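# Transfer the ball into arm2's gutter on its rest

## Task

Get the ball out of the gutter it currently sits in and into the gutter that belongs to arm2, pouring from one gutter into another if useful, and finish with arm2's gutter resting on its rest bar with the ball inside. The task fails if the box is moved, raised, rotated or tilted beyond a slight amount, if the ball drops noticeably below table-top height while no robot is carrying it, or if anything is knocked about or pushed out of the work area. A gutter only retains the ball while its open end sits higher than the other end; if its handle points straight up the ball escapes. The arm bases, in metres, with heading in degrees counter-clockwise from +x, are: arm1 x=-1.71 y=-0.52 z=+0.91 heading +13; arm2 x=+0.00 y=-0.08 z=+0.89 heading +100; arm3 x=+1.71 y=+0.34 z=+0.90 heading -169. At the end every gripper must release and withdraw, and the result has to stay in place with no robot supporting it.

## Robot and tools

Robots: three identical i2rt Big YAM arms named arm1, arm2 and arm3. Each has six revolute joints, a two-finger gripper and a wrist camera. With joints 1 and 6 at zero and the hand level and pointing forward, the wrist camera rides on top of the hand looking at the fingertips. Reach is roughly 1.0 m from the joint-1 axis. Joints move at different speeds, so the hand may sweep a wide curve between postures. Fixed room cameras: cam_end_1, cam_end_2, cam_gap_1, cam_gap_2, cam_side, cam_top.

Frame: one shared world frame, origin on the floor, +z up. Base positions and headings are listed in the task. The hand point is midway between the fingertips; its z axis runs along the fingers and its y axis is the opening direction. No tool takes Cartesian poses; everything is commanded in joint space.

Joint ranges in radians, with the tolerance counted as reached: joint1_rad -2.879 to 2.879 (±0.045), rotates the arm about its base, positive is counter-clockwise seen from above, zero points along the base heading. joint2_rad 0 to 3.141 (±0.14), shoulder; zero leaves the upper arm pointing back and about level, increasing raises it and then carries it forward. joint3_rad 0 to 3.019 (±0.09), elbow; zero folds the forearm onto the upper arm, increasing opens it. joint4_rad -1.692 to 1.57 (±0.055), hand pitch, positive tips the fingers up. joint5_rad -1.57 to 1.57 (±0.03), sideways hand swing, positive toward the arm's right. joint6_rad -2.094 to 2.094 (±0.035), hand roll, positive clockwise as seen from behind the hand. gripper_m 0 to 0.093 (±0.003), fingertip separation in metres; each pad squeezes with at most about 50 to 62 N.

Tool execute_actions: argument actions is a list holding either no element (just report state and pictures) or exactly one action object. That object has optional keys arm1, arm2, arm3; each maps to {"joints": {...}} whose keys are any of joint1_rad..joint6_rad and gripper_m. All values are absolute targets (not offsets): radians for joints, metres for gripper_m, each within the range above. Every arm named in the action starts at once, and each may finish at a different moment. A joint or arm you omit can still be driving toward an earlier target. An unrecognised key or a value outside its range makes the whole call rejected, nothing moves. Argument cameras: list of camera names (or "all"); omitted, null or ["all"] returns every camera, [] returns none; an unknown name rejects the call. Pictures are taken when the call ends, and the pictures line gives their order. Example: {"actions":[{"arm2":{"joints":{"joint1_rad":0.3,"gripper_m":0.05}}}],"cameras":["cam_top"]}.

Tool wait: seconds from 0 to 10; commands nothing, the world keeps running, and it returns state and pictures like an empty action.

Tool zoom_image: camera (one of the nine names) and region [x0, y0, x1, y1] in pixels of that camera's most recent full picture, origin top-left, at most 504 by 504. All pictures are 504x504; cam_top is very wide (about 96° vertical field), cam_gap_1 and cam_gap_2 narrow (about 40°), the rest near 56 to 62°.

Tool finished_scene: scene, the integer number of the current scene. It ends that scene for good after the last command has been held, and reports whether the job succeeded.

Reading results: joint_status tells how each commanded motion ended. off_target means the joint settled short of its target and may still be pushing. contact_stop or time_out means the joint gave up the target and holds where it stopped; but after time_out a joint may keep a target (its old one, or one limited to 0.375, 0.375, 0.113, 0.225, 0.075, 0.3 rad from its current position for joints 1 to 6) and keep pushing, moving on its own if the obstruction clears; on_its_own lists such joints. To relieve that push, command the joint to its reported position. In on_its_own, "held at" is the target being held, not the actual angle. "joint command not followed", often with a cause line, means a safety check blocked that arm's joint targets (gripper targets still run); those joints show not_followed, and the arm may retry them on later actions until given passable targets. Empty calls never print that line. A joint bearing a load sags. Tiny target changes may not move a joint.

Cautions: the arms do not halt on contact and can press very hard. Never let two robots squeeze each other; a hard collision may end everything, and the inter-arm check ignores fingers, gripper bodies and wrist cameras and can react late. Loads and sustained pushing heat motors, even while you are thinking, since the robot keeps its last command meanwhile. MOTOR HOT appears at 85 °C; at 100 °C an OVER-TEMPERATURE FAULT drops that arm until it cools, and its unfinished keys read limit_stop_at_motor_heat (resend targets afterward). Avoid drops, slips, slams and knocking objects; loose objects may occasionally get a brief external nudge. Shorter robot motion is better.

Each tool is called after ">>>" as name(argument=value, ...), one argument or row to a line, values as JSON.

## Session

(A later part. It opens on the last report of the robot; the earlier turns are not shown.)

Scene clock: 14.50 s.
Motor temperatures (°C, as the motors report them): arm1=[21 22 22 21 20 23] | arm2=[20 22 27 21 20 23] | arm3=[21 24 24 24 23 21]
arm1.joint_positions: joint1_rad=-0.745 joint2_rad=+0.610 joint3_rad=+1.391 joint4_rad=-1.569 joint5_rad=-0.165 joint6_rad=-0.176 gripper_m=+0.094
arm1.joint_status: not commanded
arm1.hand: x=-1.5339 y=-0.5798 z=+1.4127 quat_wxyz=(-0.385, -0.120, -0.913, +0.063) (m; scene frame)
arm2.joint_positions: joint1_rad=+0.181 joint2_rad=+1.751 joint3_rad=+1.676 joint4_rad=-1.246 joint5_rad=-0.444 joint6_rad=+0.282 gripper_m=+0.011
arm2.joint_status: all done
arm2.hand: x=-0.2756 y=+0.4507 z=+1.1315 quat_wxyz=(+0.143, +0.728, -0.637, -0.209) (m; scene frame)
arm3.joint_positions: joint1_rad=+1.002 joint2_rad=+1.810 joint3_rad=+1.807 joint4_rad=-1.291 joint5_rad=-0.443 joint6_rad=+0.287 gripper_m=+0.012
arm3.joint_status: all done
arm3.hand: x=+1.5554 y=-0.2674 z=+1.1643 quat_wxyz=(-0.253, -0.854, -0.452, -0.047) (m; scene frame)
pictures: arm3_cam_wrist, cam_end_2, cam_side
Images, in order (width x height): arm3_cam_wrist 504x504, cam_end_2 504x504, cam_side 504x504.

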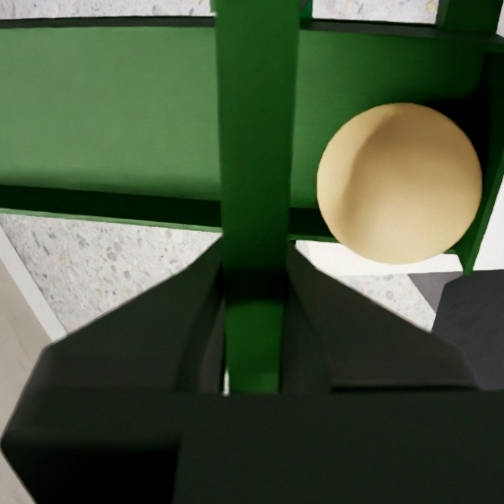

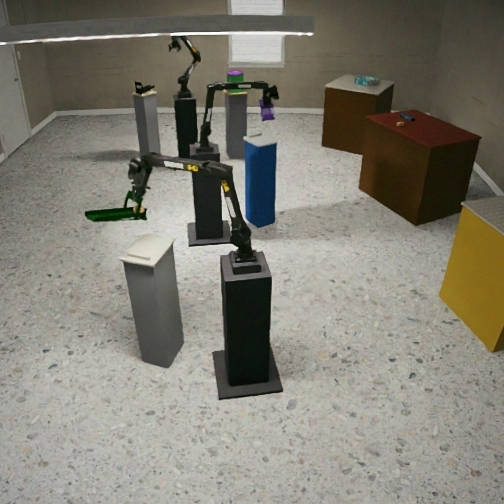

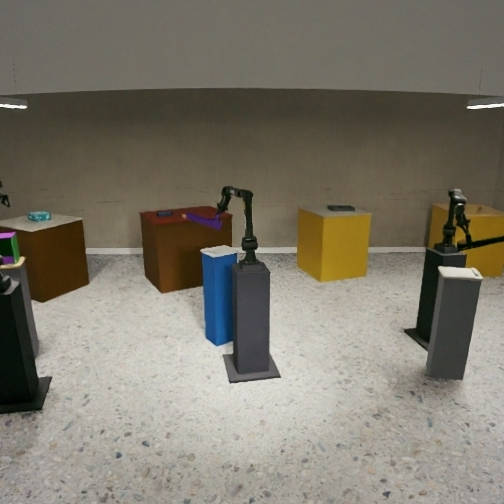

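>>> execute_actions(
  actions=[
    {"arm3":{"joints":{"joint1_rad":0.7,"joint2_rad":1.62,"joint5_rad":-0.33,"joint6_rad":0.95}},"arm2":{"joints":{"joint1_rad":-0.7,"joint5_rad":0,"joint6_rad":1.585,"joint4_rad":-1.1}}},
  ],
  cameras=[],
)

>>> execute_actions(
  actions=[
    {"arm3":{"joints":{"joint1_rad":0.35,"joint5_rad":0,"joint6_rad":1.585}},"arm2":{"joints":{"joint1_rad":-1.52,"joint3_rad":1.5,"joint4_rad":-0.95}}},
  ],
  cameras=[],
)

>>> execute_actions(
  actions=[
    {"arm3":{"joints":{"joint1_rad":0.04}}},
  ],
  cameras=["arm3_cam_wrist","cam_side","cam_gap_2"],
)

>>> zoom_image(
  camera="cam_side",
  region=[250, 130, 450, 330],
)

Scene clock: 17.20 s.
Motor temperatures (°C, as the motors report them): arm1=[21 22 22 21 20 23] | arm2=[20 22 27 21 20 23] | arm3=[21 24 25 24 23 21]
arm1.joint_positions: joint1_rad=-0.745 joint2_rad=+0.610 joint3_rad=+1.391 joint4_rad=-1.569 joint5_rad=-0.165 joint6_rad=-0.176 gripper_m=+0.094
arm1.joint_status: not commanded
arm1.hand: x=-1.5339 y=-0.5798 z=+1.4127 quat_wxyz=(-0.385, -0.120, -0.913, +0.063) (m; scene frame)
arm2.joint_positions: joint1_rad=-0.702 joint2_rad=+1.765 joint3_rad=+1.676 joint4_rad=-1.108 joint5_rad=+0.002 joint6_rad=+1.568 gripper_m=+0.011
arm2.joint_status: all done
arm2.hand: x=+0.3185 y=+0.4667 z=+1.1134 quat_wxyz=(-0.046, -0.254, -0.949, -0.179) (m; scene frame)
arm3.joint_positions: joint1_rad=+0.698 joint2_rad=+1.631 joint3_rad=+1.807 joint4_rad=-1.294 joint5_rad=-0.325 joint6_rad=+0.937 gripper_m=+0.012
arm3.joint_status: all done
arm3.hand: x=+1.3854 y=-0.1562 z=+1.2619 quat_wxyz=(-0.273, -0.962, -0.014, +0.011) (m; scene frame)
pictures: none
No camera images: the call's "cameras" was empty. Leave "cameras" out to get every camera's image.

Scene clock: 18.83 s.
Motor temperatures (°C, as the motors report them): arm1=[21 22 22 21 20 23] | arm2=[20 22 28 21 20 23] | arm3=[21 24 25 24 23 21]
arm1.joint_positions: joint1_rad=-0.745 joint2_rad=+0.610 joint3_rad=+1.391 joint4_rad=-1.569 joint5_rad=-0.165 joint6_rad=-0.176 gripper_m=+0.094
arm1.joint_status: not commanded
arm1.hand: x=-1.5339 y=-0.5798 z=+1.4127 quat_wxyz=(-0.385, -0.120, -0.913, +0.063) (m; scene frame)
arm2.joint_positions: joint1_rad=-1.522 joint2_rad=+1.777 joint3_rad=+1.484 joint4_rad=-0.960 joint5_rad=+0.001 joint6_rad=+1.572 gripper_m=+0.011
arm2.joint_status: all done
arm2.hand: x=+0.5939 y=+0.0561 z=+1.0286 quat_wxyz=(-0.096, -0.616, -0.772, -0.122) (m; scene frame)
arm3.joint_positions: joint1_rad=+0.347 joint2_rad=+1.632 joint3_rad=+1.807 joint4_rad=-1.294 joint5_rad=+0.000 joint6_rad=+1.572 gripper_m=+0.012
arm3.joint_status: all done
arm3.hand: x=+1.2036 y=+0.0319 z=+1.2525 quat_wxyz=(-0.196, -0.848, +0.481, +0.110) (m; scene frame)
pictures: none
No camera images: the call's "cameras" was empty. Leave "cameras" out to get every camera's image.

Scene clock: 20.17 s.
Motor temperatures (°C, as the motors report them): arm1=[21 22 22 21 20 23] | arm2=[20 22 28 21 20 23] | arm3=[21 24 25 24 23 21]
arm1.joint_positions: joint1_rad=-0.745 joint2_rad=+0.610 joint3_rad=+1.391 joint4_rad=-1.569 joint5_rad=-0.165 joint6_rad=-0.176 gripper_m=+0.094
arm1.joint_status: not commanded
arm1.hand: x=-1.5339 y=-0.5798 z=+1.4127 quat_wxyz=(-0.385, -0.120, -0.913, +0.063) (m; scene frame)
arm2.joint_positions: joint1_rad=-1.522 joint2_rad=+1.777 joint3_rad=+1.484 joint4_rad=-0.960 joint5_rad=+0.001 joint6_rad=+1.572 gripper_m=+0.011
arm2.joint_status: not commanded
arm2.hand: x=+0.5939 y=+0.0561 z=+1.0286 quat_wxyz=(-0.096, -0.616, -0.772, -0.122) (m; scene frame)
arm3.joint_positions: joint1_rad=+0.035 joint2_rad=+1.632 joint3_rad=+1.807 joint4_rad=-1.294 joint5_rad=+0.000 joint6_rad=+1.575 gripper_m=+0.012
arm3.joint_status: all done
arm3.hand: x=+1.1342 y=+0.2038 z=+1.2520 quat_wxyz=(-0.177, -0.762, +0.608, +0.138) (m; scene frame)
pictures: arm3_cam_wrist, cam_gap_2, cam_side
Images, in order (width x height): arm3_cam_wrist 504x504, cam_gap_2 504x504, cam_side 504x504.

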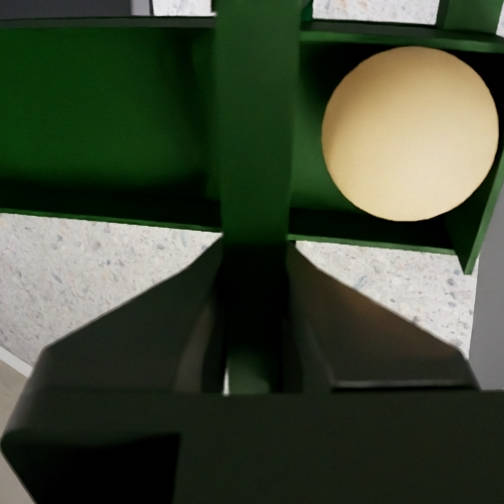

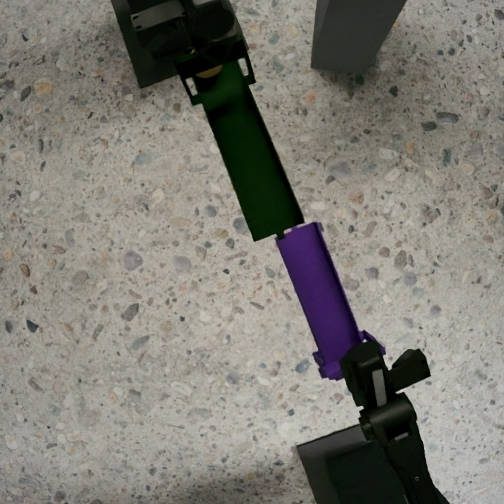

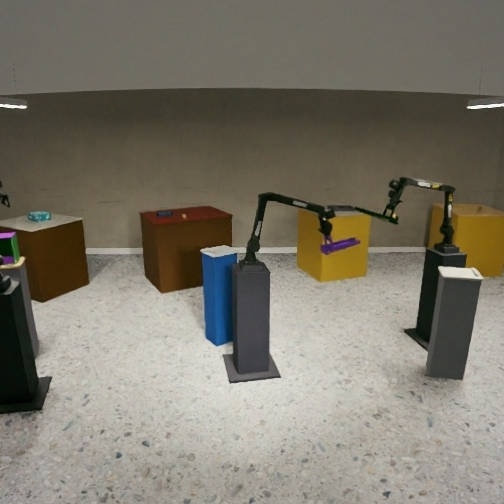

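Region (250, 130, 450, 330) of cam_side's 504x504 image, scaled by 2.520, with more detail than that image has.

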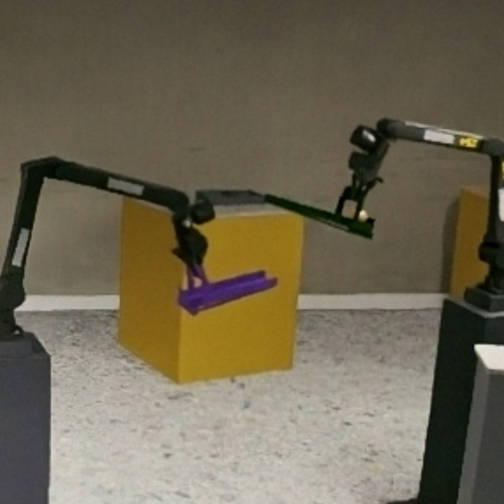

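>>> execute_actions(
  actions=[
    {"arm3":{"joints":{"joint1_rad":0.065,"joint2_rad":1.77}},"arm2":{"joints":{"joint1_rad":-1.495,"joint2_rad":1.89,"joint3_rad":1.65}}},
  ],
  cameras=["cam_side","cam_gap_2"],
)

>>> zoom_image(
  camera="cam_side",
  region=[300, 170, 420, 290],
)

Scene clock: 22.00 s.
Motor temperatures (°C, as the motors report them): arm1=[21 22 22 21 20 23] | arm2=[20 23 28 21 20 23] | arm3=[21 24 26 24 23 21]
arm1.joint_positions: joint1_rad=-0.745 joint2_rad=+0.610 joint3_rad=+1.391 joint4_rad=-1.569 joint5_rad=-0.165 joint6_rad=-0.176 gripper_m=+0.094
arm1.joint_status: not commanded
arm1.hand: x=-1.5339 y=-0.5798 z=+1.4127 quat_wxyz=(-0.385, -0.120, -0.913, +0.063) (m; scene frame)
arm2.joint_positions: joint1_rad=-1.498 joint2_rad=+1.908 joint3_rad=+1.584 joint4_rad=-0.960 joint5_rad=+0.001 joint6_rad=+1.572 gripper_m=+0.011
arm2.joint_status: all done
arm2.hand: x=+0.6235 y=+0.0789 z=+0.9927 quat_wxyz=(-0.085, -0.608, -0.782, -0.111) (m; scene frame)
arm3.joint_positions: joint1_rad=+0.054 joint2_rad=+1.803 joint3_rad=+1.807 joint4_rad=-1.294 joint5_rad=+0.000 joint6_rad=+1.575 gripper_m=+0.012
arm3.joint_status: all done
arm3.hand: x=+1.1088 y=+0.1853 z=+1.1512 quat_wxyz=(-0.112, -0.780, +0.610, +0.085) (m; scene frame)
pictures: cam_gap_2, cam_side
Images, in order (width x height): cam_gap_2 504x504, cam_side 504x504.

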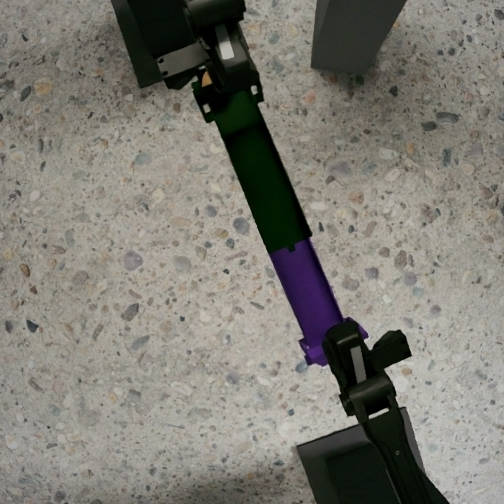

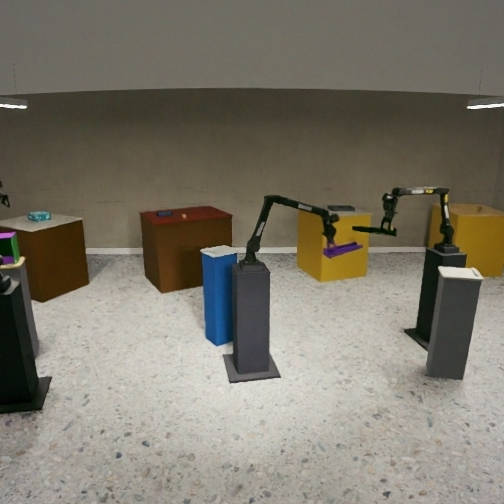

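Region (300, 170, 420, 290) of cam_side's 504x504 image, scaled by 4.200, with more detail than that image has.

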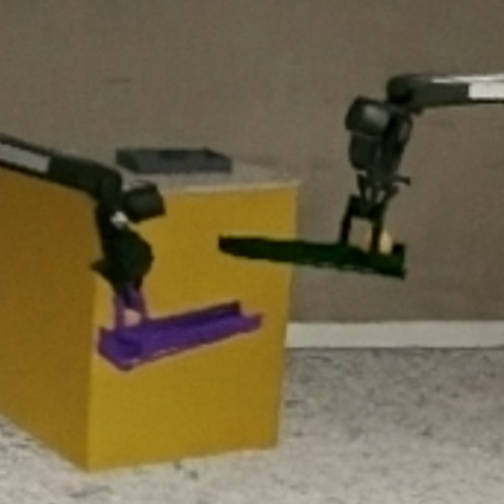

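>>> execute_actions(
  actions=[
    {"arm3":{"joints":{"joint2_rad":1.81,"joint4_rad":-1.39}}},
  ],
  cameras=["cam_side","cam_gap_2"],
)

>>> zoom_image(
  camera="cam_side",
  region=[300, 170, 420, 290],
)

Scene clock: 23.10 s.
Motor temperatures (°C, as the motors report them): arm1=[21 22 22 21 20 23] | arm2=[20 23 28 21 20 23] | arm3=[21 24 26 24 23 21]
arm1.joint_positions: joint1_rad=-0.745 joint2_rad=+0.610 joint3_rad=+1.391 joint4_rad=-1.569 joint5_rad=-0.165 joint6_rad=-0.176 gripper_m=+0.094
arm1.joint_status: not commanded
arm1.hand: x=-1.5339 y=-0.5798 z=+1.4127 quat_wxyz=(-0.385, -0.120, -0.913, +0.063) (m; scene frame)
arm2.joint_positions: joint1_rad=-1.498 joint2_rad=+1.908 joint3_rad=+1.584 joint4_rad=-0.960 joint5_rad=+0.001 joint6_rad=+1.572 gripper_m=+0.011
arm2.joint_status: not commanded
arm2.hand: x=+0.6235 y=+0.0789 z=+0.9927 quat_wxyz=(-0.085, -0.608, -0.782, -0.111) (m; scene frame)
arm3.joint_positions: joint1_rad=+0.054 joint2_rad=+1.818 joint3_rad=+1.807 joint4_rad=-1.381 joint5_rad=+0.000 joint6_rad=+1.575 gripper_m=+0.012
arm3.joint_status: all done
arm3.hand: x=+1.1273 y=+0.1900 z=+1.1375 quat_wxyz=(-0.072, -0.785, +0.613, +0.054) (m; scene frame)
pictures: cam_gap_2, cam_side
Images, in order (width x height): cam_gap_2 504x504, cam_side 504x504.

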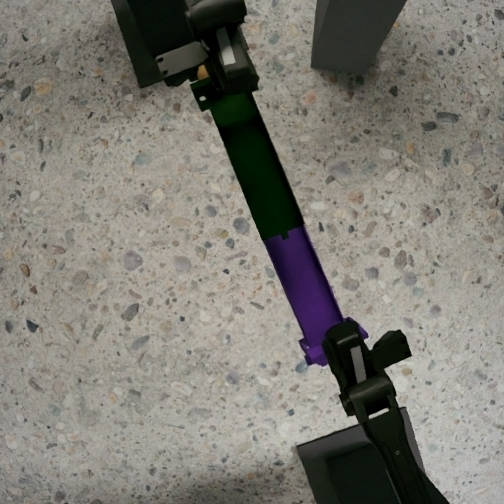

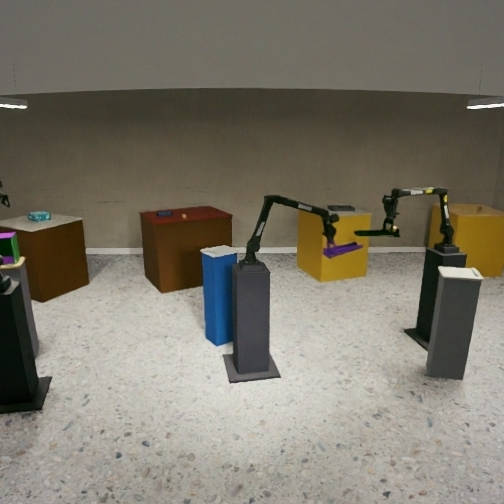

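Region (300, 170, 420, 290) of cam_side's 504x504 image, scaled by 4.200, with more detail than that image has.

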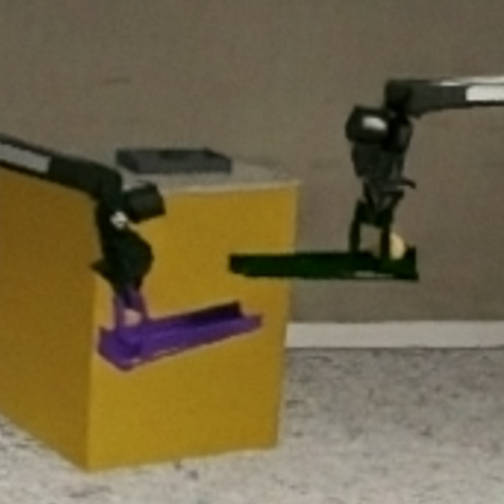

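>>> execute_actions(
  actions=[
    {"arm3":{"joints":{"joint2_rad":1.85,"joint4_rad":-1.43}}},
  ],
  cameras=["cam_side"],
)

>>> zoom_image(
  camera="cam_side",
  region=[300, 170, 420, 290],
)

>>> wait(
  seconds=2,
)

Scene clock: 24.10 s.
Motor temperatures (°C, as the motors report them): arm1=[21 22 22 21 20 23] | arm2=[20 23 29 21 20 23] | arm3=[21 24 26 24 23 21]
arm1.joint_positions: joint1_rad=-0.745 joint2_rad=+0.610 joint3_rad=+1.391 joint4_rad=-1.569 joint5_rad=-0.165 joint6_rad=-0.176 gripper_m=+0.094
arm1.joint_status: not commanded
arm1.hand: x=-1.5339 y=-0.5798 z=+1.4127 quat_wxyz=(-0.385, -0.120, -0.913, +0.063) (m; scene frame)
arm2.joint_positions: joint1_rad=-1.498 joint2_rad=+1.908 joint3_rad=+1.584 joint4_rad=-0.960 joint5_rad=+0.001 joint6_rad=+1.572 gripper_m=+0.011
arm2.joint_status: not commanded
arm2.hand: x=+0.6235 y=+0.0789 z=+0.9927 quat_wxyz=(-0.085, -0.608, -0.782, -0.111) (m; scene frame)
arm3.joint_positions: joint1_rad=+0.054 joint2_rad=+1.867 joint3_rad=+1.807 joint4_rad=-1.420 joint5_rad=+0.000 joint6_rad=+1.575 gripper_m=+0.012
arm3.joint_status: all done
arm3.hand: x=+1.1323 y=+0.1912 z=+1.1078 quat_wxyz=(-0.037, -0.787, +0.615, +0.028) (m; scene frame)
pictures: cam_side
Images, in order (width x height): cam_side 504x504.

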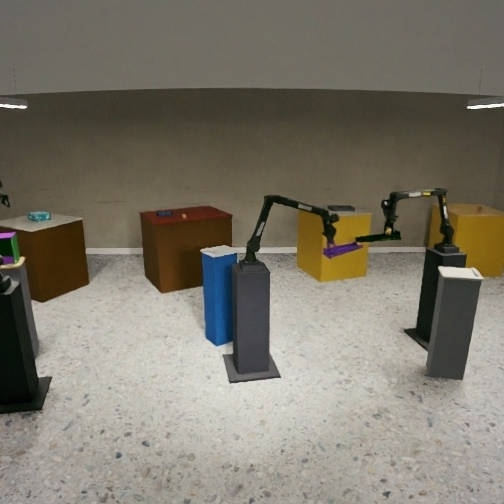

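Region (300, 170, 420, 290) of cam_side's 504x504 image, scaled by 4.200, with more detail than that image has.

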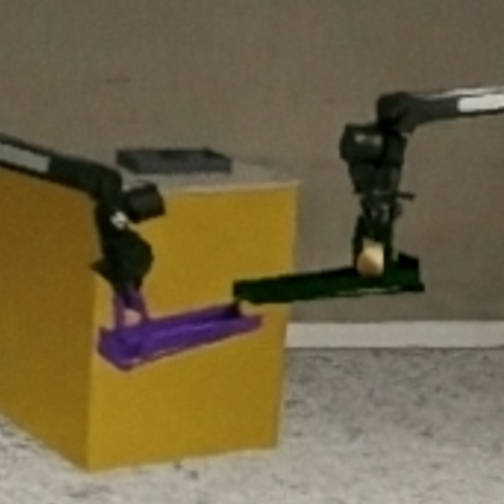

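Scene clock: 26.10 s.
Motor temperatures (°C, as the motors report them): arm1=[21 22 22 21 20 23] | arm2=[20 23 29 21 20 23] | arm3=[21 24 26 24 23 21]
arm1.joint_positions: joint1_rad=-0.745 joint2_rad=+0.610 joint3_rad=+1.391 joint4_rad=-1.569 joint5_rad=-0.165 joint6_rad=-0.176 gripper_m=+0.094
arm1.joint_status: not commanded
arm1.hand: x=-1.5339 y=-0.5798 z=+1.4127 quat_wxyz=(-0.385, -0.120, -0.913, +0.063) (m; scene frame)
arm2.joint_positions: joint1_rad=-1.498 joint2_rad=+1.908 joint3_rad=+1.584 joint4_rad=-0.960 joint5_rad=+0.001 joint6_rad=+1.573 gripper_m=+0.011
arm2.joint_status: not commanded
arm2.hand: x=+0.6235 y=+0.0789 z=+0.9927 quat_wxyz=(-0.085, -0.608, -0.781, -0.111) (m; scene frame)
arm3.joint_positions: joint1_rad=+0.054 joint2_rad=+1.867 joint3_rad=+1.807 joint4_rad=-1.420 joint5_rad=+0.000 joint6_rad=+1.575 gripper_m=+0.012
arm3.joint_status: all done
arm3.hand: x=+1.1323 y=+0.1912 z=+1.1078 quat_wxyz=(-0.037, -0.787, +0.615, +0.027) (m; scene frame)
wait: 2.00 s; at rest by 0.27 s
pictures: arm1_cam_wrist, arm2_cam_wrist, arm3_cam_wrist, cam_end_1, cam_end_2, cam_gap_1, cam_gap_2, cam_side, cam_top
Images, in order (width x height): arm1_cam_wrist 504x504, arm2_cam_wrist 504x504, arm3_cam_wrist 504x504, cam_end_1 504x504, cam_end_2 504x504, cam_gap_1 504x504, cam_gap_2 504x504, cam_side 504x504, cam_top 504x504.

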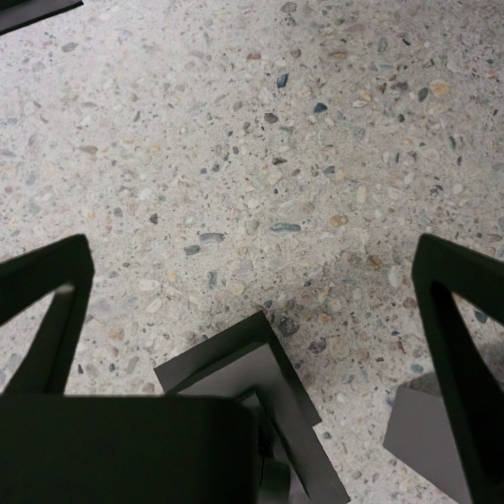

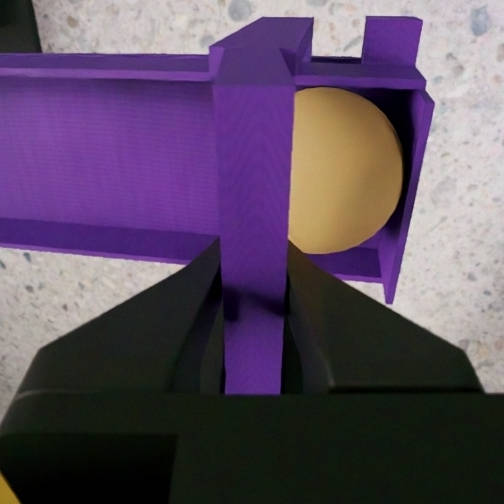

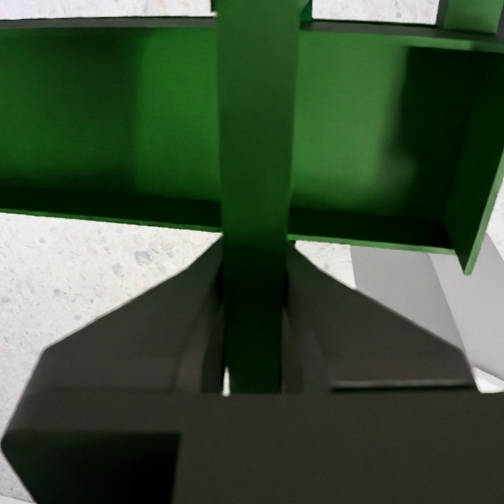

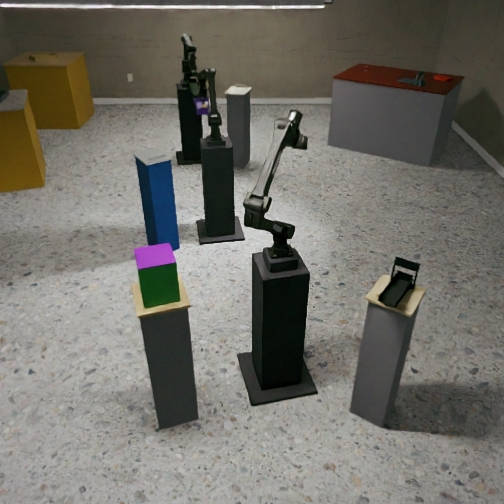

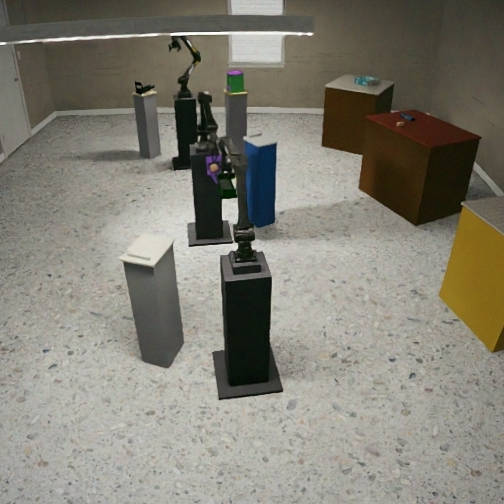

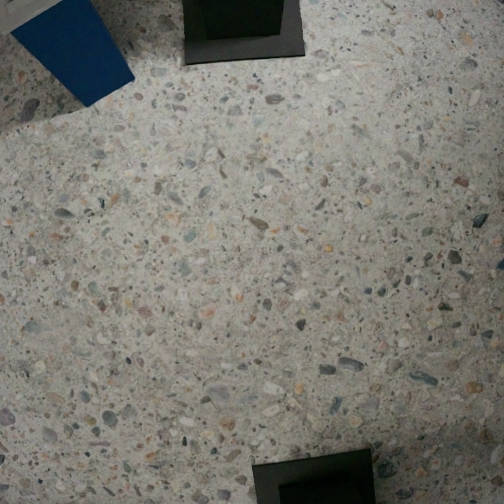

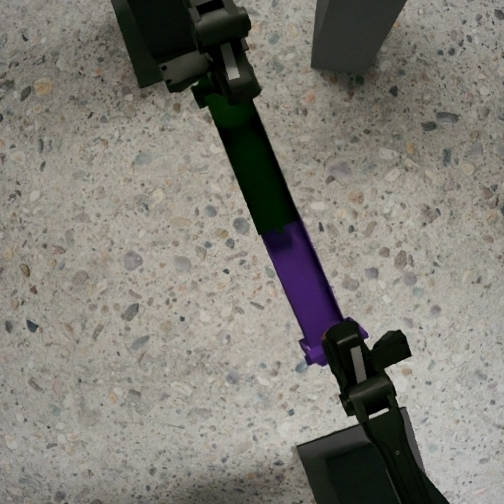

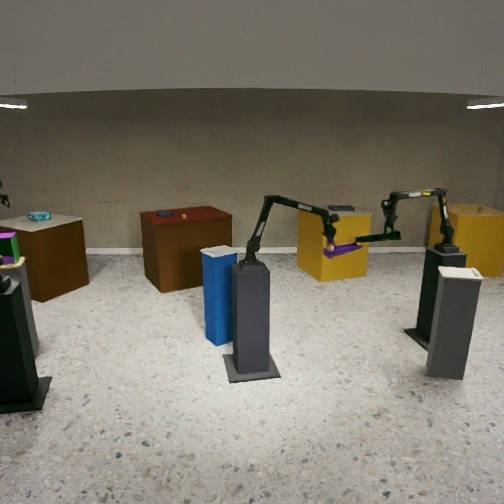

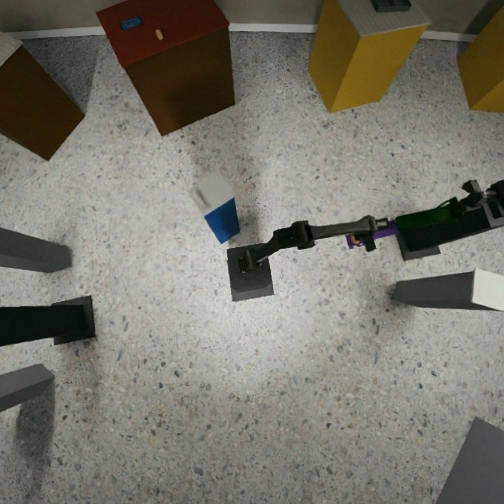

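>>> execute_actions(
  actions=[
    {"arm3":{"joints":{"joint2_rad":1.6,"joint1_rad":0.4}}},
  ],
  cameras=[],
)

>>> execute_actions(
  actions=[
    {"arm3":{"joints":{"joint1_rad":0.965,"joint5_rad":-0.27,"joint6_rad":-0.2,"joint4_rad":-1.6}},"arm2":{"joints":{"joint2_rad":1.68,"joint1_rad":-1.1}}},
  ],
  cameras=[],
)

>>> execute_actions(
  actions=[
    {"arm3":{"joints":{"joint2_rad":1.85,"joint3_rad":1.64,"joint4_rad":-1.3}},"arm2":{"joints":{"joint1_rad":-0.4,"joint5_rad":-0.35,"joint6_rad":0.95}}},
  ],
  cameras=[],
)

>>> execute_actions(
  actions=[
    {"arm2":{"joints":{"joint1_rad":0.145,"joint4_rad":-1.25,"joint5_rad":-0.45,"joint6_rad":0.3}}},
  ],
  cameras=[],
)

>>> execute_actions(
  actions=[
    {"arm2":{"joints":{"joint2_rad":1.8,"joint3_rad":1.53,"joint4_rad":-1.25,"joint5_rad":-0.32,"joint6_rad":-0.31}},"arm3":{"joints":{"joint2_rad":1.9,"joint3_rad":1.6,"joint4_rad":-1.21}}},
  ],
  cameras=["arm2_cam_wrist","arm3_cam_wrist","cam_side","cam_top"],
)

>>> zoom_image(
  camera="cam_side",
  region=[180, 180, 280, 280],
)

>>> zoom_image(
  camera="cam_side",
  region=[404, 190, 504, 290],
)

Scene clock: 28.33 s.
Motor temperatures (°C, as the motors report them): arm1=[21 22 22 21 20 23] | arm2=[20 23 30 21 20 23] | arm3=[21 24 26 24 23 21]
arm1.joint_positions: joint1_rad=-0.745 joint2_rad=+0.610 joint3_rad=+1.391 joint4_rad=-1.569 joint5_rad=-0.165 joint6_rad=-0.176 gripper_m=+0.094
arm1.joint_status: not commanded
arm1.hand: x=-1.5339 y=-0.5798 z=+1.4127 quat_wxyz=(-0.385, -0.120, -0.913, +0.063) (m; scene frame)
arm2.joint_positions: joint1_rad=-1.498 joint2_rad=+1.908 joint3_rad=+1.584 joint4_rad=-0.960 joint5_rad=+0.001 joint6_rad=+1.573 gripper_m=+0.011
arm2.joint_status: not commanded
arm2.hand: x=+0.6235 y=+0.0789 z=+0.9927 quat_wxyz=(-0.085, -0.608, -0.781, -0.111) (m; scene frame)
arm3.joint_positions: joint1_rad=+0.403 joint2_rad=+1.614 joint3_rad=+1.816 joint4_rad=-1.422 joint5_rad=-0.001 joint6_rad=+1.575 gripper_m=+0.012
arm3.joint_status: all done
arm3.hand: x=+1.2477 y=+0.0214 z=+1.2546 quat_wxyz=(-0.156, -0.869, +0.463, +0.080) (m; scene frame)
pictures: none
No camera images: the call's "cameras" was empty. Leave "cameras" out to get every camera's image.

Scene clock: 30.60 s.
Motor temperatures (°C, as the motors report them): arm1=[21 22 23 21 20 23] | arm2=[20 23 30 21 20 23] | arm3=[21 24 26 24 23 21]
arm1.joint_positions: joint1_rad=-0.745 joint2_rad=+0.610 joint3_rad=+1.391 joint4_rad=-1.569 joint5_rad=-0.165 joint6_rad=-0.176 gripper_m=+0.094
arm1.joint_status: not commanded
arm1.hand: x=-1.5339 y=-0.5798 z=+1.4127 quat_wxyz=(-0.385, -0.120, -0.913, +0.063) (m; scene frame)
arm2.joint_positions: joint1_rad=-1.108 joint2_rad=+1.687 joint3_rad=+1.606 joint4_rad=-0.960 joint5_rad=+0.001 joint6_rad=+1.573 gripper_m=+0.011
arm2.joint_status: all done
arm2.hand: x=+0.5136 y=+0.3012 z=+1.1419 quat_wxyz=(-0.115, -0.435, -0.862, -0.233) (m; scene frame)
arm3.joint_positions: joint1_rad=+0.976 joint2_rad=+1.614 joint3_rad=+1.816 joint4_rad=-1.591 joint5_rad=-0.268 joint6_rad=-0.187 gripper_m=+0.012
arm3.joint_status: all done
arm3.hand: x=+1.5522 y=-0.1612 z=+1.2501 quat_wxyz=(-0.161, -0.761, -0.629, +0.018) (m; scene frame)
pictures: none
No camera images: the call's "cameras" was empty. Leave "cameras" out to get every camera's image.

Scene clock: 32.27 s.
Motor temperatures (°C, as the motors report them): arm1=[21 22 23 21 20 23] | arm2=[20 23 31 21 20 23] | arm3=[21 24 26 24 23 21]
arm1.joint_positions: joint1_rad=-0.745 joint2_rad=+0.610 joint3_rad=+1.391 joint4_rad=-1.569 joint5_rad=-0.165 joint6_rad=-0.176 gripper_m=+0.094
arm1.joint_status: not commanded
arm1.hand: x=-1.5339 y=-0.5798 z=+1.4127 quat_wxyz=(-0.385, -0.120, -0.913, +0.063) (m; scene frame)
arm2.joint_positions: joint1_rad=-0.401 joint2_rad=+1.692 joint3_rad=+1.606 joint4_rad=-0.960 joint5_rad=-0.346 joint6_rad=+0.965 gripper_m=+0.011
arm2.joint_status: all done
arm2.hand: x=+0.0861 y=+0.5509 z=+1.1508 quat_wxyz=(+0.052, +0.223, -0.925, -0.302) (m; scene frame)
arm3.joint_positions: joint1_rad=+0.976 joint2_rad=+1.866 joint3_rad=+1.597 joint4_rad=-1.313 joint5_rad=-0.264 joint6_rad=-0.189 gripper_m=+0.012
arm3.joint_status: all done
arm3.hand: x=+1.5364 y=-0.1971 z=+1.0349 quat_wxyz=(-0.114, -0.772, -0.622, -0.066) (m; scene frame)
pictures: none
No camera images: the call's "cameras" was empty. Leave "cameras" out to get every camera's image.

Scene clock: 33.93 s.
Motor temperatures (°C, as the motors report them): arm1=[21 22 23 21 20 23] | arm2=[20 23 31 21 20 23] | arm3=[21 24 27 24 23 21]
arm1.joint_positions: joint1_rad=-0.745 joint2_rad=+0.610 joint3_rad=+1.391 joint4_rad=-1.569 joint5_rad=-0.165 joint6_rad=-0.176 gripper_m=+0.094
arm1.joint_status: not commanded
arm1.hand: x=-1.5339 y=-0.5798 z=+1.4127 quat_wxyz=(-0.385, -0.120, -0.913, +0.063) (m; scene frame)
arm2.joint_positions: joint1_rad=+0.143 joint2_rad=+1.692 joint3_rad=+1.606 joint4_rad=-1.247 joint5_rad=-0.444 joint6_rad=+0.315 gripper_m=+0.011
arm2.joint_status: all done
arm2.hand: x=-0.2473 y=+0.4377 z=+1.1341 quat_wxyz=(+0.145, +0.705, -0.664, -0.204) (m; scene frame)
arm3.joint_positions: joint1_rad=+0.976 joint2_rad=+1.866 joint3_rad=+1.597 joint4_rad=-1.313 joint5_rad=-0.264 joint6_rad=-0.189 gripper_m=+0.012
arm3.joint_status: not commanded
arm3.hand: x=+1.5364 y=-0.1971 z=+1.0349 quat_wxyz=(-0.114, -0.772, -0.622, -0.066) (m; scene frame)
pictures: none
No camera images: the call's "cameras" was empty. Leave "cameras" out to get every camera's image.

Scene clock: 35.53 s.
Motor temperatures (°C, as the motors report them): arm1=[21 22 23 21 20 23] | arm2=[20 23 31 21 20 23] | arm3=[21 24 26 24 23 21]
arm1.joint_positions: joint1_rad=-0.745 joint2_rad=+0.610 joint3_rad=+1.391 joint4_rad=-1.569 joint5_rad=-0.165 joint6_rad=-0.176 gripper_m=+0.094
arm1.joint_status: not commanded
arm1.hand: x=-1.5339 y=-0.5798 z=+1.4127 quat_wxyz=(-0.385, -0.120, -0.913, +0.063) (m; scene frame)
arm2.joint_positions: joint1_rad=+0.143 joint2_rad=+1.831 joint3_rad=+1.502 joint4_rad=-1.247 joint5_rad=-0.315 joint6_rad=-0.295 gripper_m=+0.011
arm2.joint_status: all done
arm2.hand: x=-0.2209 y=+0.4212 z=+1.0094 quat_wxyz=(+0.115, +0.877, -0.454, -0.111) (m; scene frame)
arm3.joint_positions: joint1_rad=+0.976 joint2_rad=+1.911 joint3_rad=+1.585 joint4_rad=-1.225 joint5_rad=-0.264 joint6_rad=-0.189 gripper_m=+0.012
arm3.joint_status: all done
arm3.hand: x=+1.5300 y=-0.2124 z=+1.0059 quat_wxyz=(-0.122, -0.770, -0.624, -0.052) (m; scene frame)
pictures: arm2_cam_wrist, arm3_cam_wrist, cam_side, cam_top
Images, in order (width x height): arm2_cam_wrist 504x504, arm3_cam_wrist 504x504, cam_side 504x504, cam_top 504x504.

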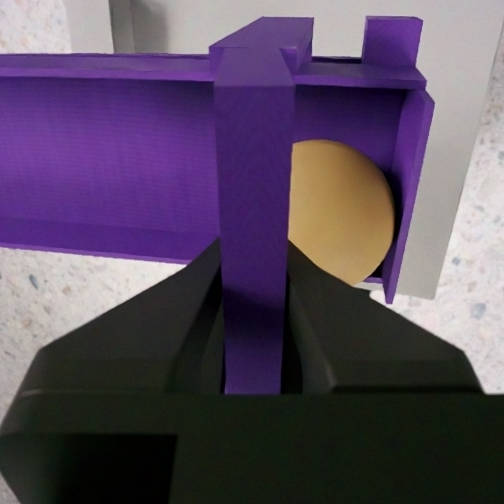

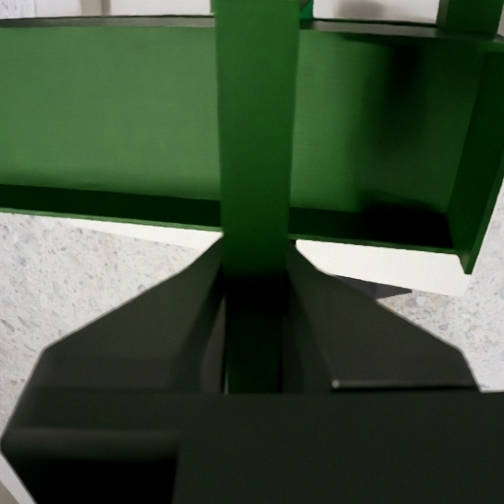

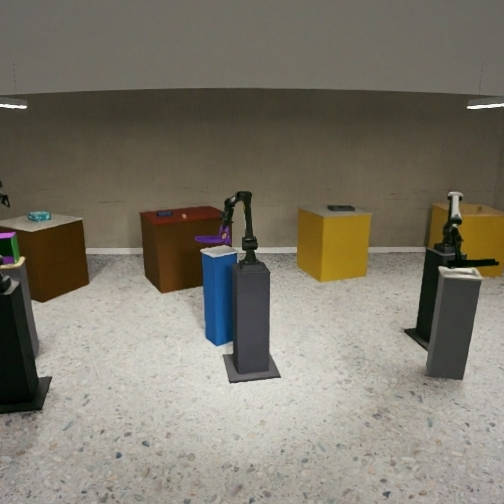

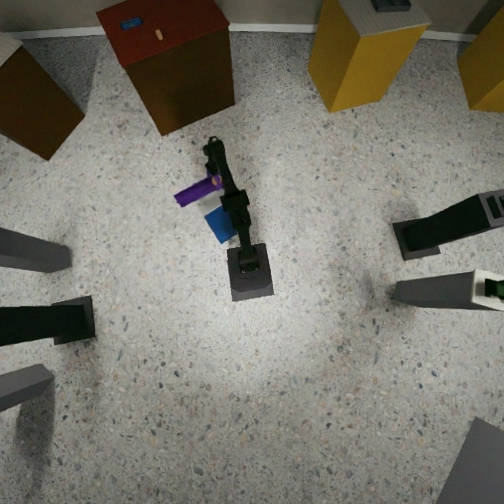

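Region (180, 180, 280, 280) of cam_side's 504x504 image, scaled by 5.040, with more detail than that image has.

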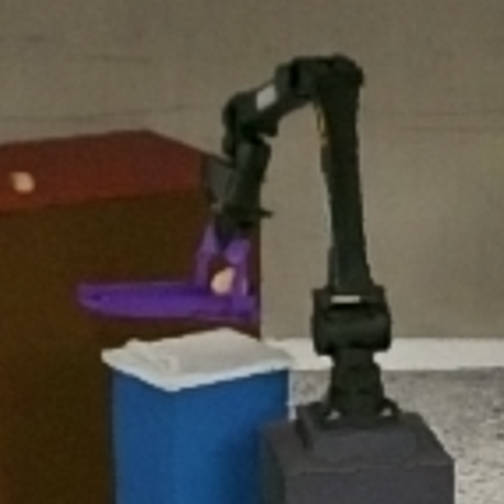

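Region (404, 190, 504, 290) of cam_side's 504x504 image, scaled by 5.040, with more detail than that image has.

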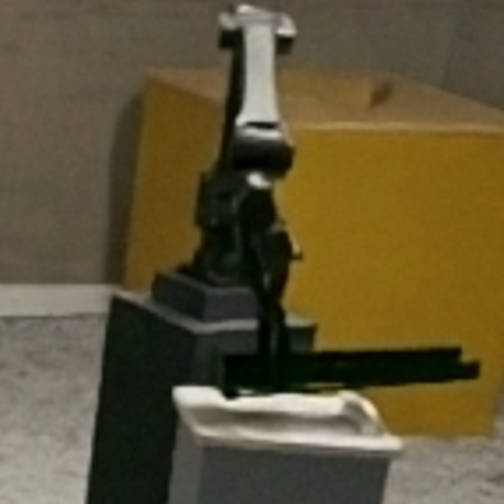

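>>> execute_actions(
  actions=[
    {"arm2":{"joints":{"joint2_rad":1.895,"joint4_rad":-1.17,"joint5_rad":-0.25}},"arm3":{"joints":{"joint2_rad":1.945,"joint4_rad":-1.19,"joint5_rad":-0.23,"joint6_rad":-0.15}}},
  ],
  cameras=["arm2_cam_wrist","arm3_cam_wrist","cam_side"],
)

>>> zoom_image(
  camera="cam_side",
  region=[180, 180, 280, 280],
)

Scene clock: 36.87 s.
Motor temperatures (°C, as the motors report them): arm1=[21 22 23 21 20 23] | arm2=[20 23 31 21 20 23] | arm3=[21 24 26 24 23 21]
arm1.joint_positions: joint1_rad=-0.745 joint2_rad=+0.610 joint3_rad=+1.391 joint4_rad=-1.569 joint5_rad=-0.165 joint6_rad=-0.176 gripper_m=+0.094
arm1.joint_status: not commanded
arm1.hand: x=-1.5339 y=-0.5798 z=+1.4127 quat_wxyz=(-0.385, -0.120, -0.913, +0.063) (m; scene frame)
arm2.joint_positions: joint1_rad=+0.143 joint2_rad=+1.913 joint3_rad=+1.502 joint4_rad=-1.178 joint5_rad=-0.247 joint6_rad=-0.296 gripper_m=+0.011
arm2.joint_status: all done
arm2.hand: x=-0.2148 y=+0.4376 z=+0.9627 quat_wxyz=(+0.095, +0.881, -0.457, -0.083) (m; scene frame)
arm3.joint_positions: joint1_rad=+0.976 joint2_rad=+1.958 joint3_rad=+1.585 joint4_rad=-1.204 joint5_rad=-0.228 joint6_rad=-0.163 gripper_m=+0.012
arm3.joint_status: all done
arm3.hand: x=+1.5232 y=-0.2129 z=+0.9784 quat_wxyz=(-0.099, -0.781, -0.614, -0.057) (m; scene frame)
pictures: arm2_cam_wrist, arm3_cam_wrist, cam_side
Images, in order (width x height): arm2_cam_wrist 504x504, arm3_cam_wrist 504x504, cam_side 504x504.

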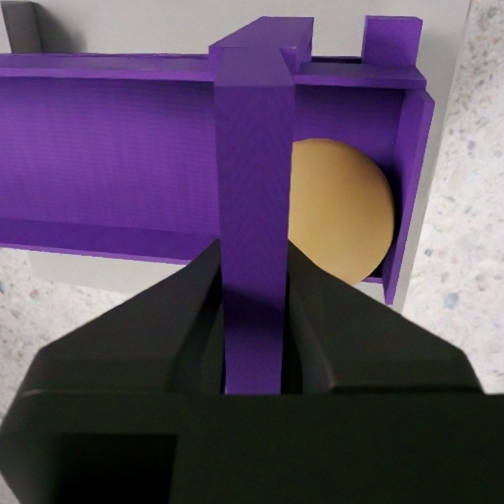

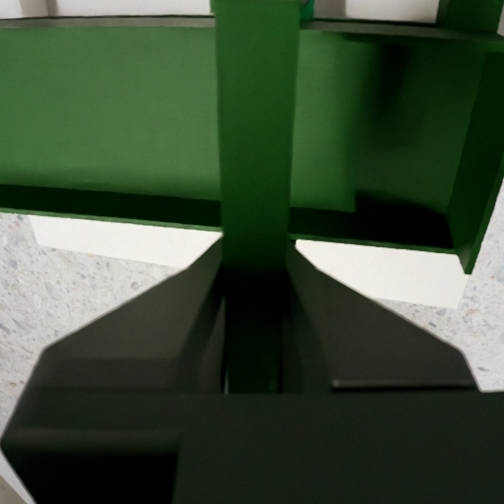

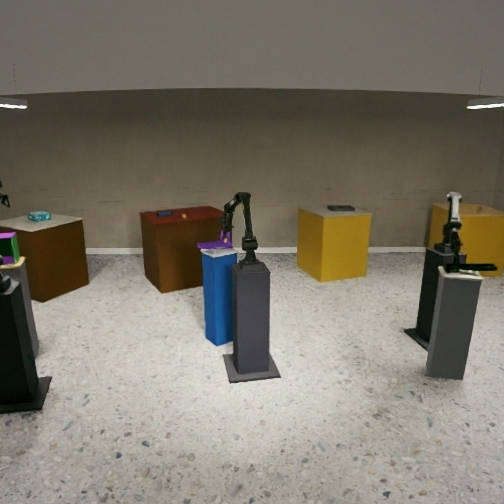

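Region (180, 180, 280, 280) of cam_side's 504x504 image, scaled by 5.040, with more detail than that image has.

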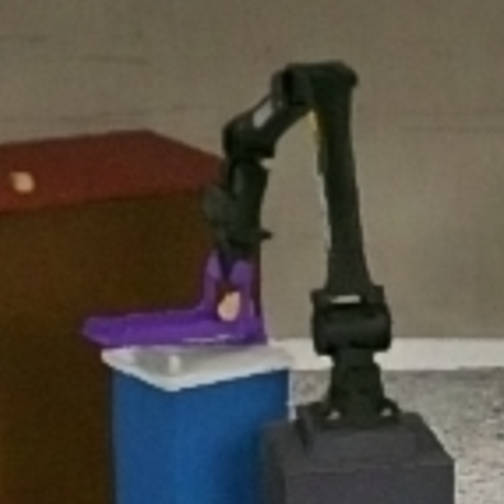

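>>> execute_actions(
  actions=[
    {"arm2":{"joints":{"joint2_rad":1.92}},"arm3":{"joints":{"joint2_rad":1.965}}},
  ],
  cameras=[],
)

>>> execute_actions(
  actions=[
    {"arm2":{"joints":{"gripper_m":0.06}},"arm3":{"joints":{"gripper_m":0.06}}},
  ],
  cameras=[],
)

>>> execute_actions(
  actions=[
    {"arm2":{"joints":{"joint2_rad":1.5}},"arm3":{"joints":{"joint2_rad":1.55}}},
  ],
  cameras=["arm2_cam_wrist","arm3_cam_wrist","cam_side"],
)

>>> zoom_image(
  camera="cam_side",
  region=[180, 180, 280, 280],
)

Scene clock: 37.97 s.
Motor temperatures (°C, as the motors report them): arm1=[21 22 23 21 20 23] | arm2=[20 23 31 21 20 23] | arm3=[21 24 26 24 23 21]
arm1.joint_positions: joint1_rad=-0.745 joint2_rad=+0.610 joint3_rad=+1.391 joint4_rad=-1.569 joint5_rad=-0.165 joint6_rad=-0.176 gripper_m=+0.094
arm1.joint_status: not commanded
arm1.hand: x=-1.5339 y=-0.5798 z=+1.4127 quat_wxyz=(-0.385, -0.120, -0.913, +0.063) (m; scene frame)
arm2.joint_positions: joint1_rad=+0.143 joint2_rad=+1.917 joint3_rad=+1.502 joint4_rad=-1.178 joint5_rad=-0.247 joint6_rad=-0.296 gripper_m=+0.011
arm2.joint_status: all done
arm2.hand: x=-0.2148 y=+0.4374 z=+0.9602 quat_wxyz=(+0.097, +0.881, -0.457, -0.081) (m; scene frame)
arm3.joint_positions: joint1_rad=+0.976 joint2_rad=+1.967 joint3_rad=+1.585 joint4_rad=-1.204 joint5_rad=-0.228 joint6_rad=-0.163 gripper_m=+0.012
arm3.joint_status: all done
arm3.hand: x=+1.5234 y=-0.2125 z=+0.9735 quat_wxyz=(-0.097, -0.781, -0.614, -0.060) (m; scene frame)
pictures: none
No camera images: the call's "cameras" was empty. Leave "cameras" out to get every camera's image.

Scene clock: 38.60 s.
Motor temperatures (°C, as the motors report them): arm1=[21 22 23 21 20 23] | arm2=[20 23 31 21 20 23] | arm3=[21 24 26 24 23 21]
arm1.joint_positions: joint1_rad=-0.745 joint2_rad=+0.610 joint3_rad=+1.391 joint4_rad=-1.569 joint5_rad=-0.165 joint6_rad=-0.176 gripper_m=+0.094
arm1.joint_status: not commanded
arm1.hand: x=-1.5339 y=-0.5798 z=+1.4127 quat_wxyz=(-0.385, -0.120, -0.913, +0.063) (m; scene frame)
arm2.joint_positions: joint1_rad=+0.143 joint2_rad=+1.917 joint3_rad=+1.502 joint4_rad=-1.178 joint5_rad=-0.248 joint6_rad=-0.296 gripper_m=+0.060
arm2.joint_status: all done
arm2.hand: x=-0.2150 y=+0.4373 z=+0.9602 quat_wxyz=(+0.097, +0.880, -0.457, -0.081) (m; scene frame)
arm3.joint_positions: joint1_rad=+0.976 joint2_rad=+1.967 joint3_rad=+1.585 joint4_rad=-1.204 joint5_rad=-0.228 joint6_rad=-0.163 gripper_m=+0.060
arm3.joint_status: all done
arm3.hand: x=+1.5236 y=-0.2125 z=+0.9735 quat_wxyz=(-0.097, -0.781, -0.614, -0.061) (m; scene frame)
pictures: none
No camera images: the call's "cameras" was empty. Leave "cameras" out to get every camera's image.

Scene clock: 40.17 s.
Motor temperatures (°C, as the motors report them): arm1=[21 22 23 21 20 23] | arm2=[20 23 31 21 20 23] | arm3=[21 24 26 24 23 21]
arm1.joint_positions: joint1_rad=-0.745 joint2_rad=+0.610 joint3_rad=+1.391 joint4_rad=-1.569 joint5_rad=-0.165 joint6_rad=-0.176 gripper_m=+0.094
arm1.joint_status: not commanded
arm1.hand: x=-1.5339 y=-0.5798 z=+1.4127 quat_wxyz=(-0.385, -0.120, -0.913, +0.063) (m; scene frame)
arm2.joint_positions: joint1_rad=+0.143 joint2_rad=+1.502 joint3_rad=+1.508 joint4_rad=-1.178 joint5_rad=-0.249 joint6_rad=-0.296 gripper_m=+0.060
arm2.joint_status: all done
arm2.hand: x=-0.2075 y=+0.4185 z=+1.1847 quat_wxyz=(-0.049, +0.874, -0.425, -0.229) (m; scene frame)
arm3.joint_positions: joint1_rad=+0.976 joint2_rad=+1.557 joint3_rad=+1.583 joint4_rad=-1.203 joint5_rad=-0.228 joint6_rad=-0.163 gripper_m=+0.060
arm3.joint_status: all done
arm3.hand: x=+1.5324 y=-0.1912 z=+1.2000 quat_wxyz=(-0.192, -0.752, -0.620, +0.117) (m; scene frame)
pictures: arm2_cam_wrist, arm3_cam_wrist, cam_side
Images, in order (width x height): arm2_cam_wrist 504x504, arm3_cam_wrist 504x504, cam_side 504x504.

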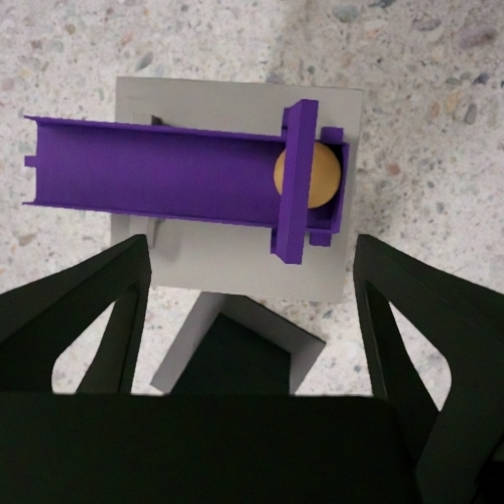

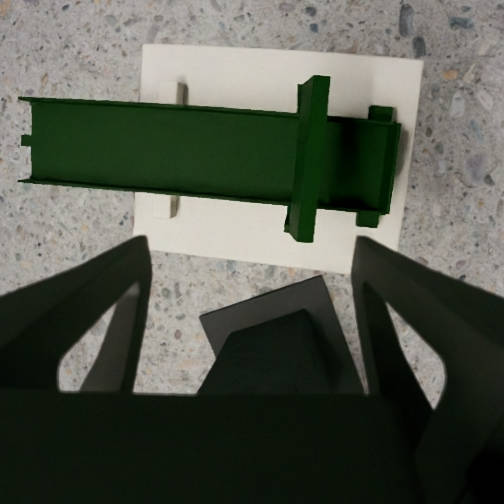

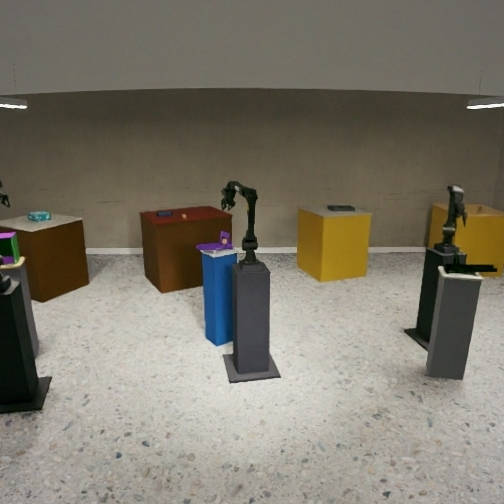

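Region (180, 180, 280, 280) of cam_side's 504x504 image, scaled by 5.040, with more detail than that image has.

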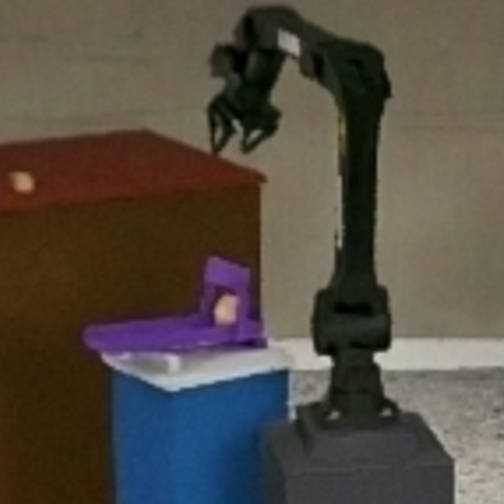

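>>> finished_scene(
  scene=1,
)

The scene is finished: the task was done.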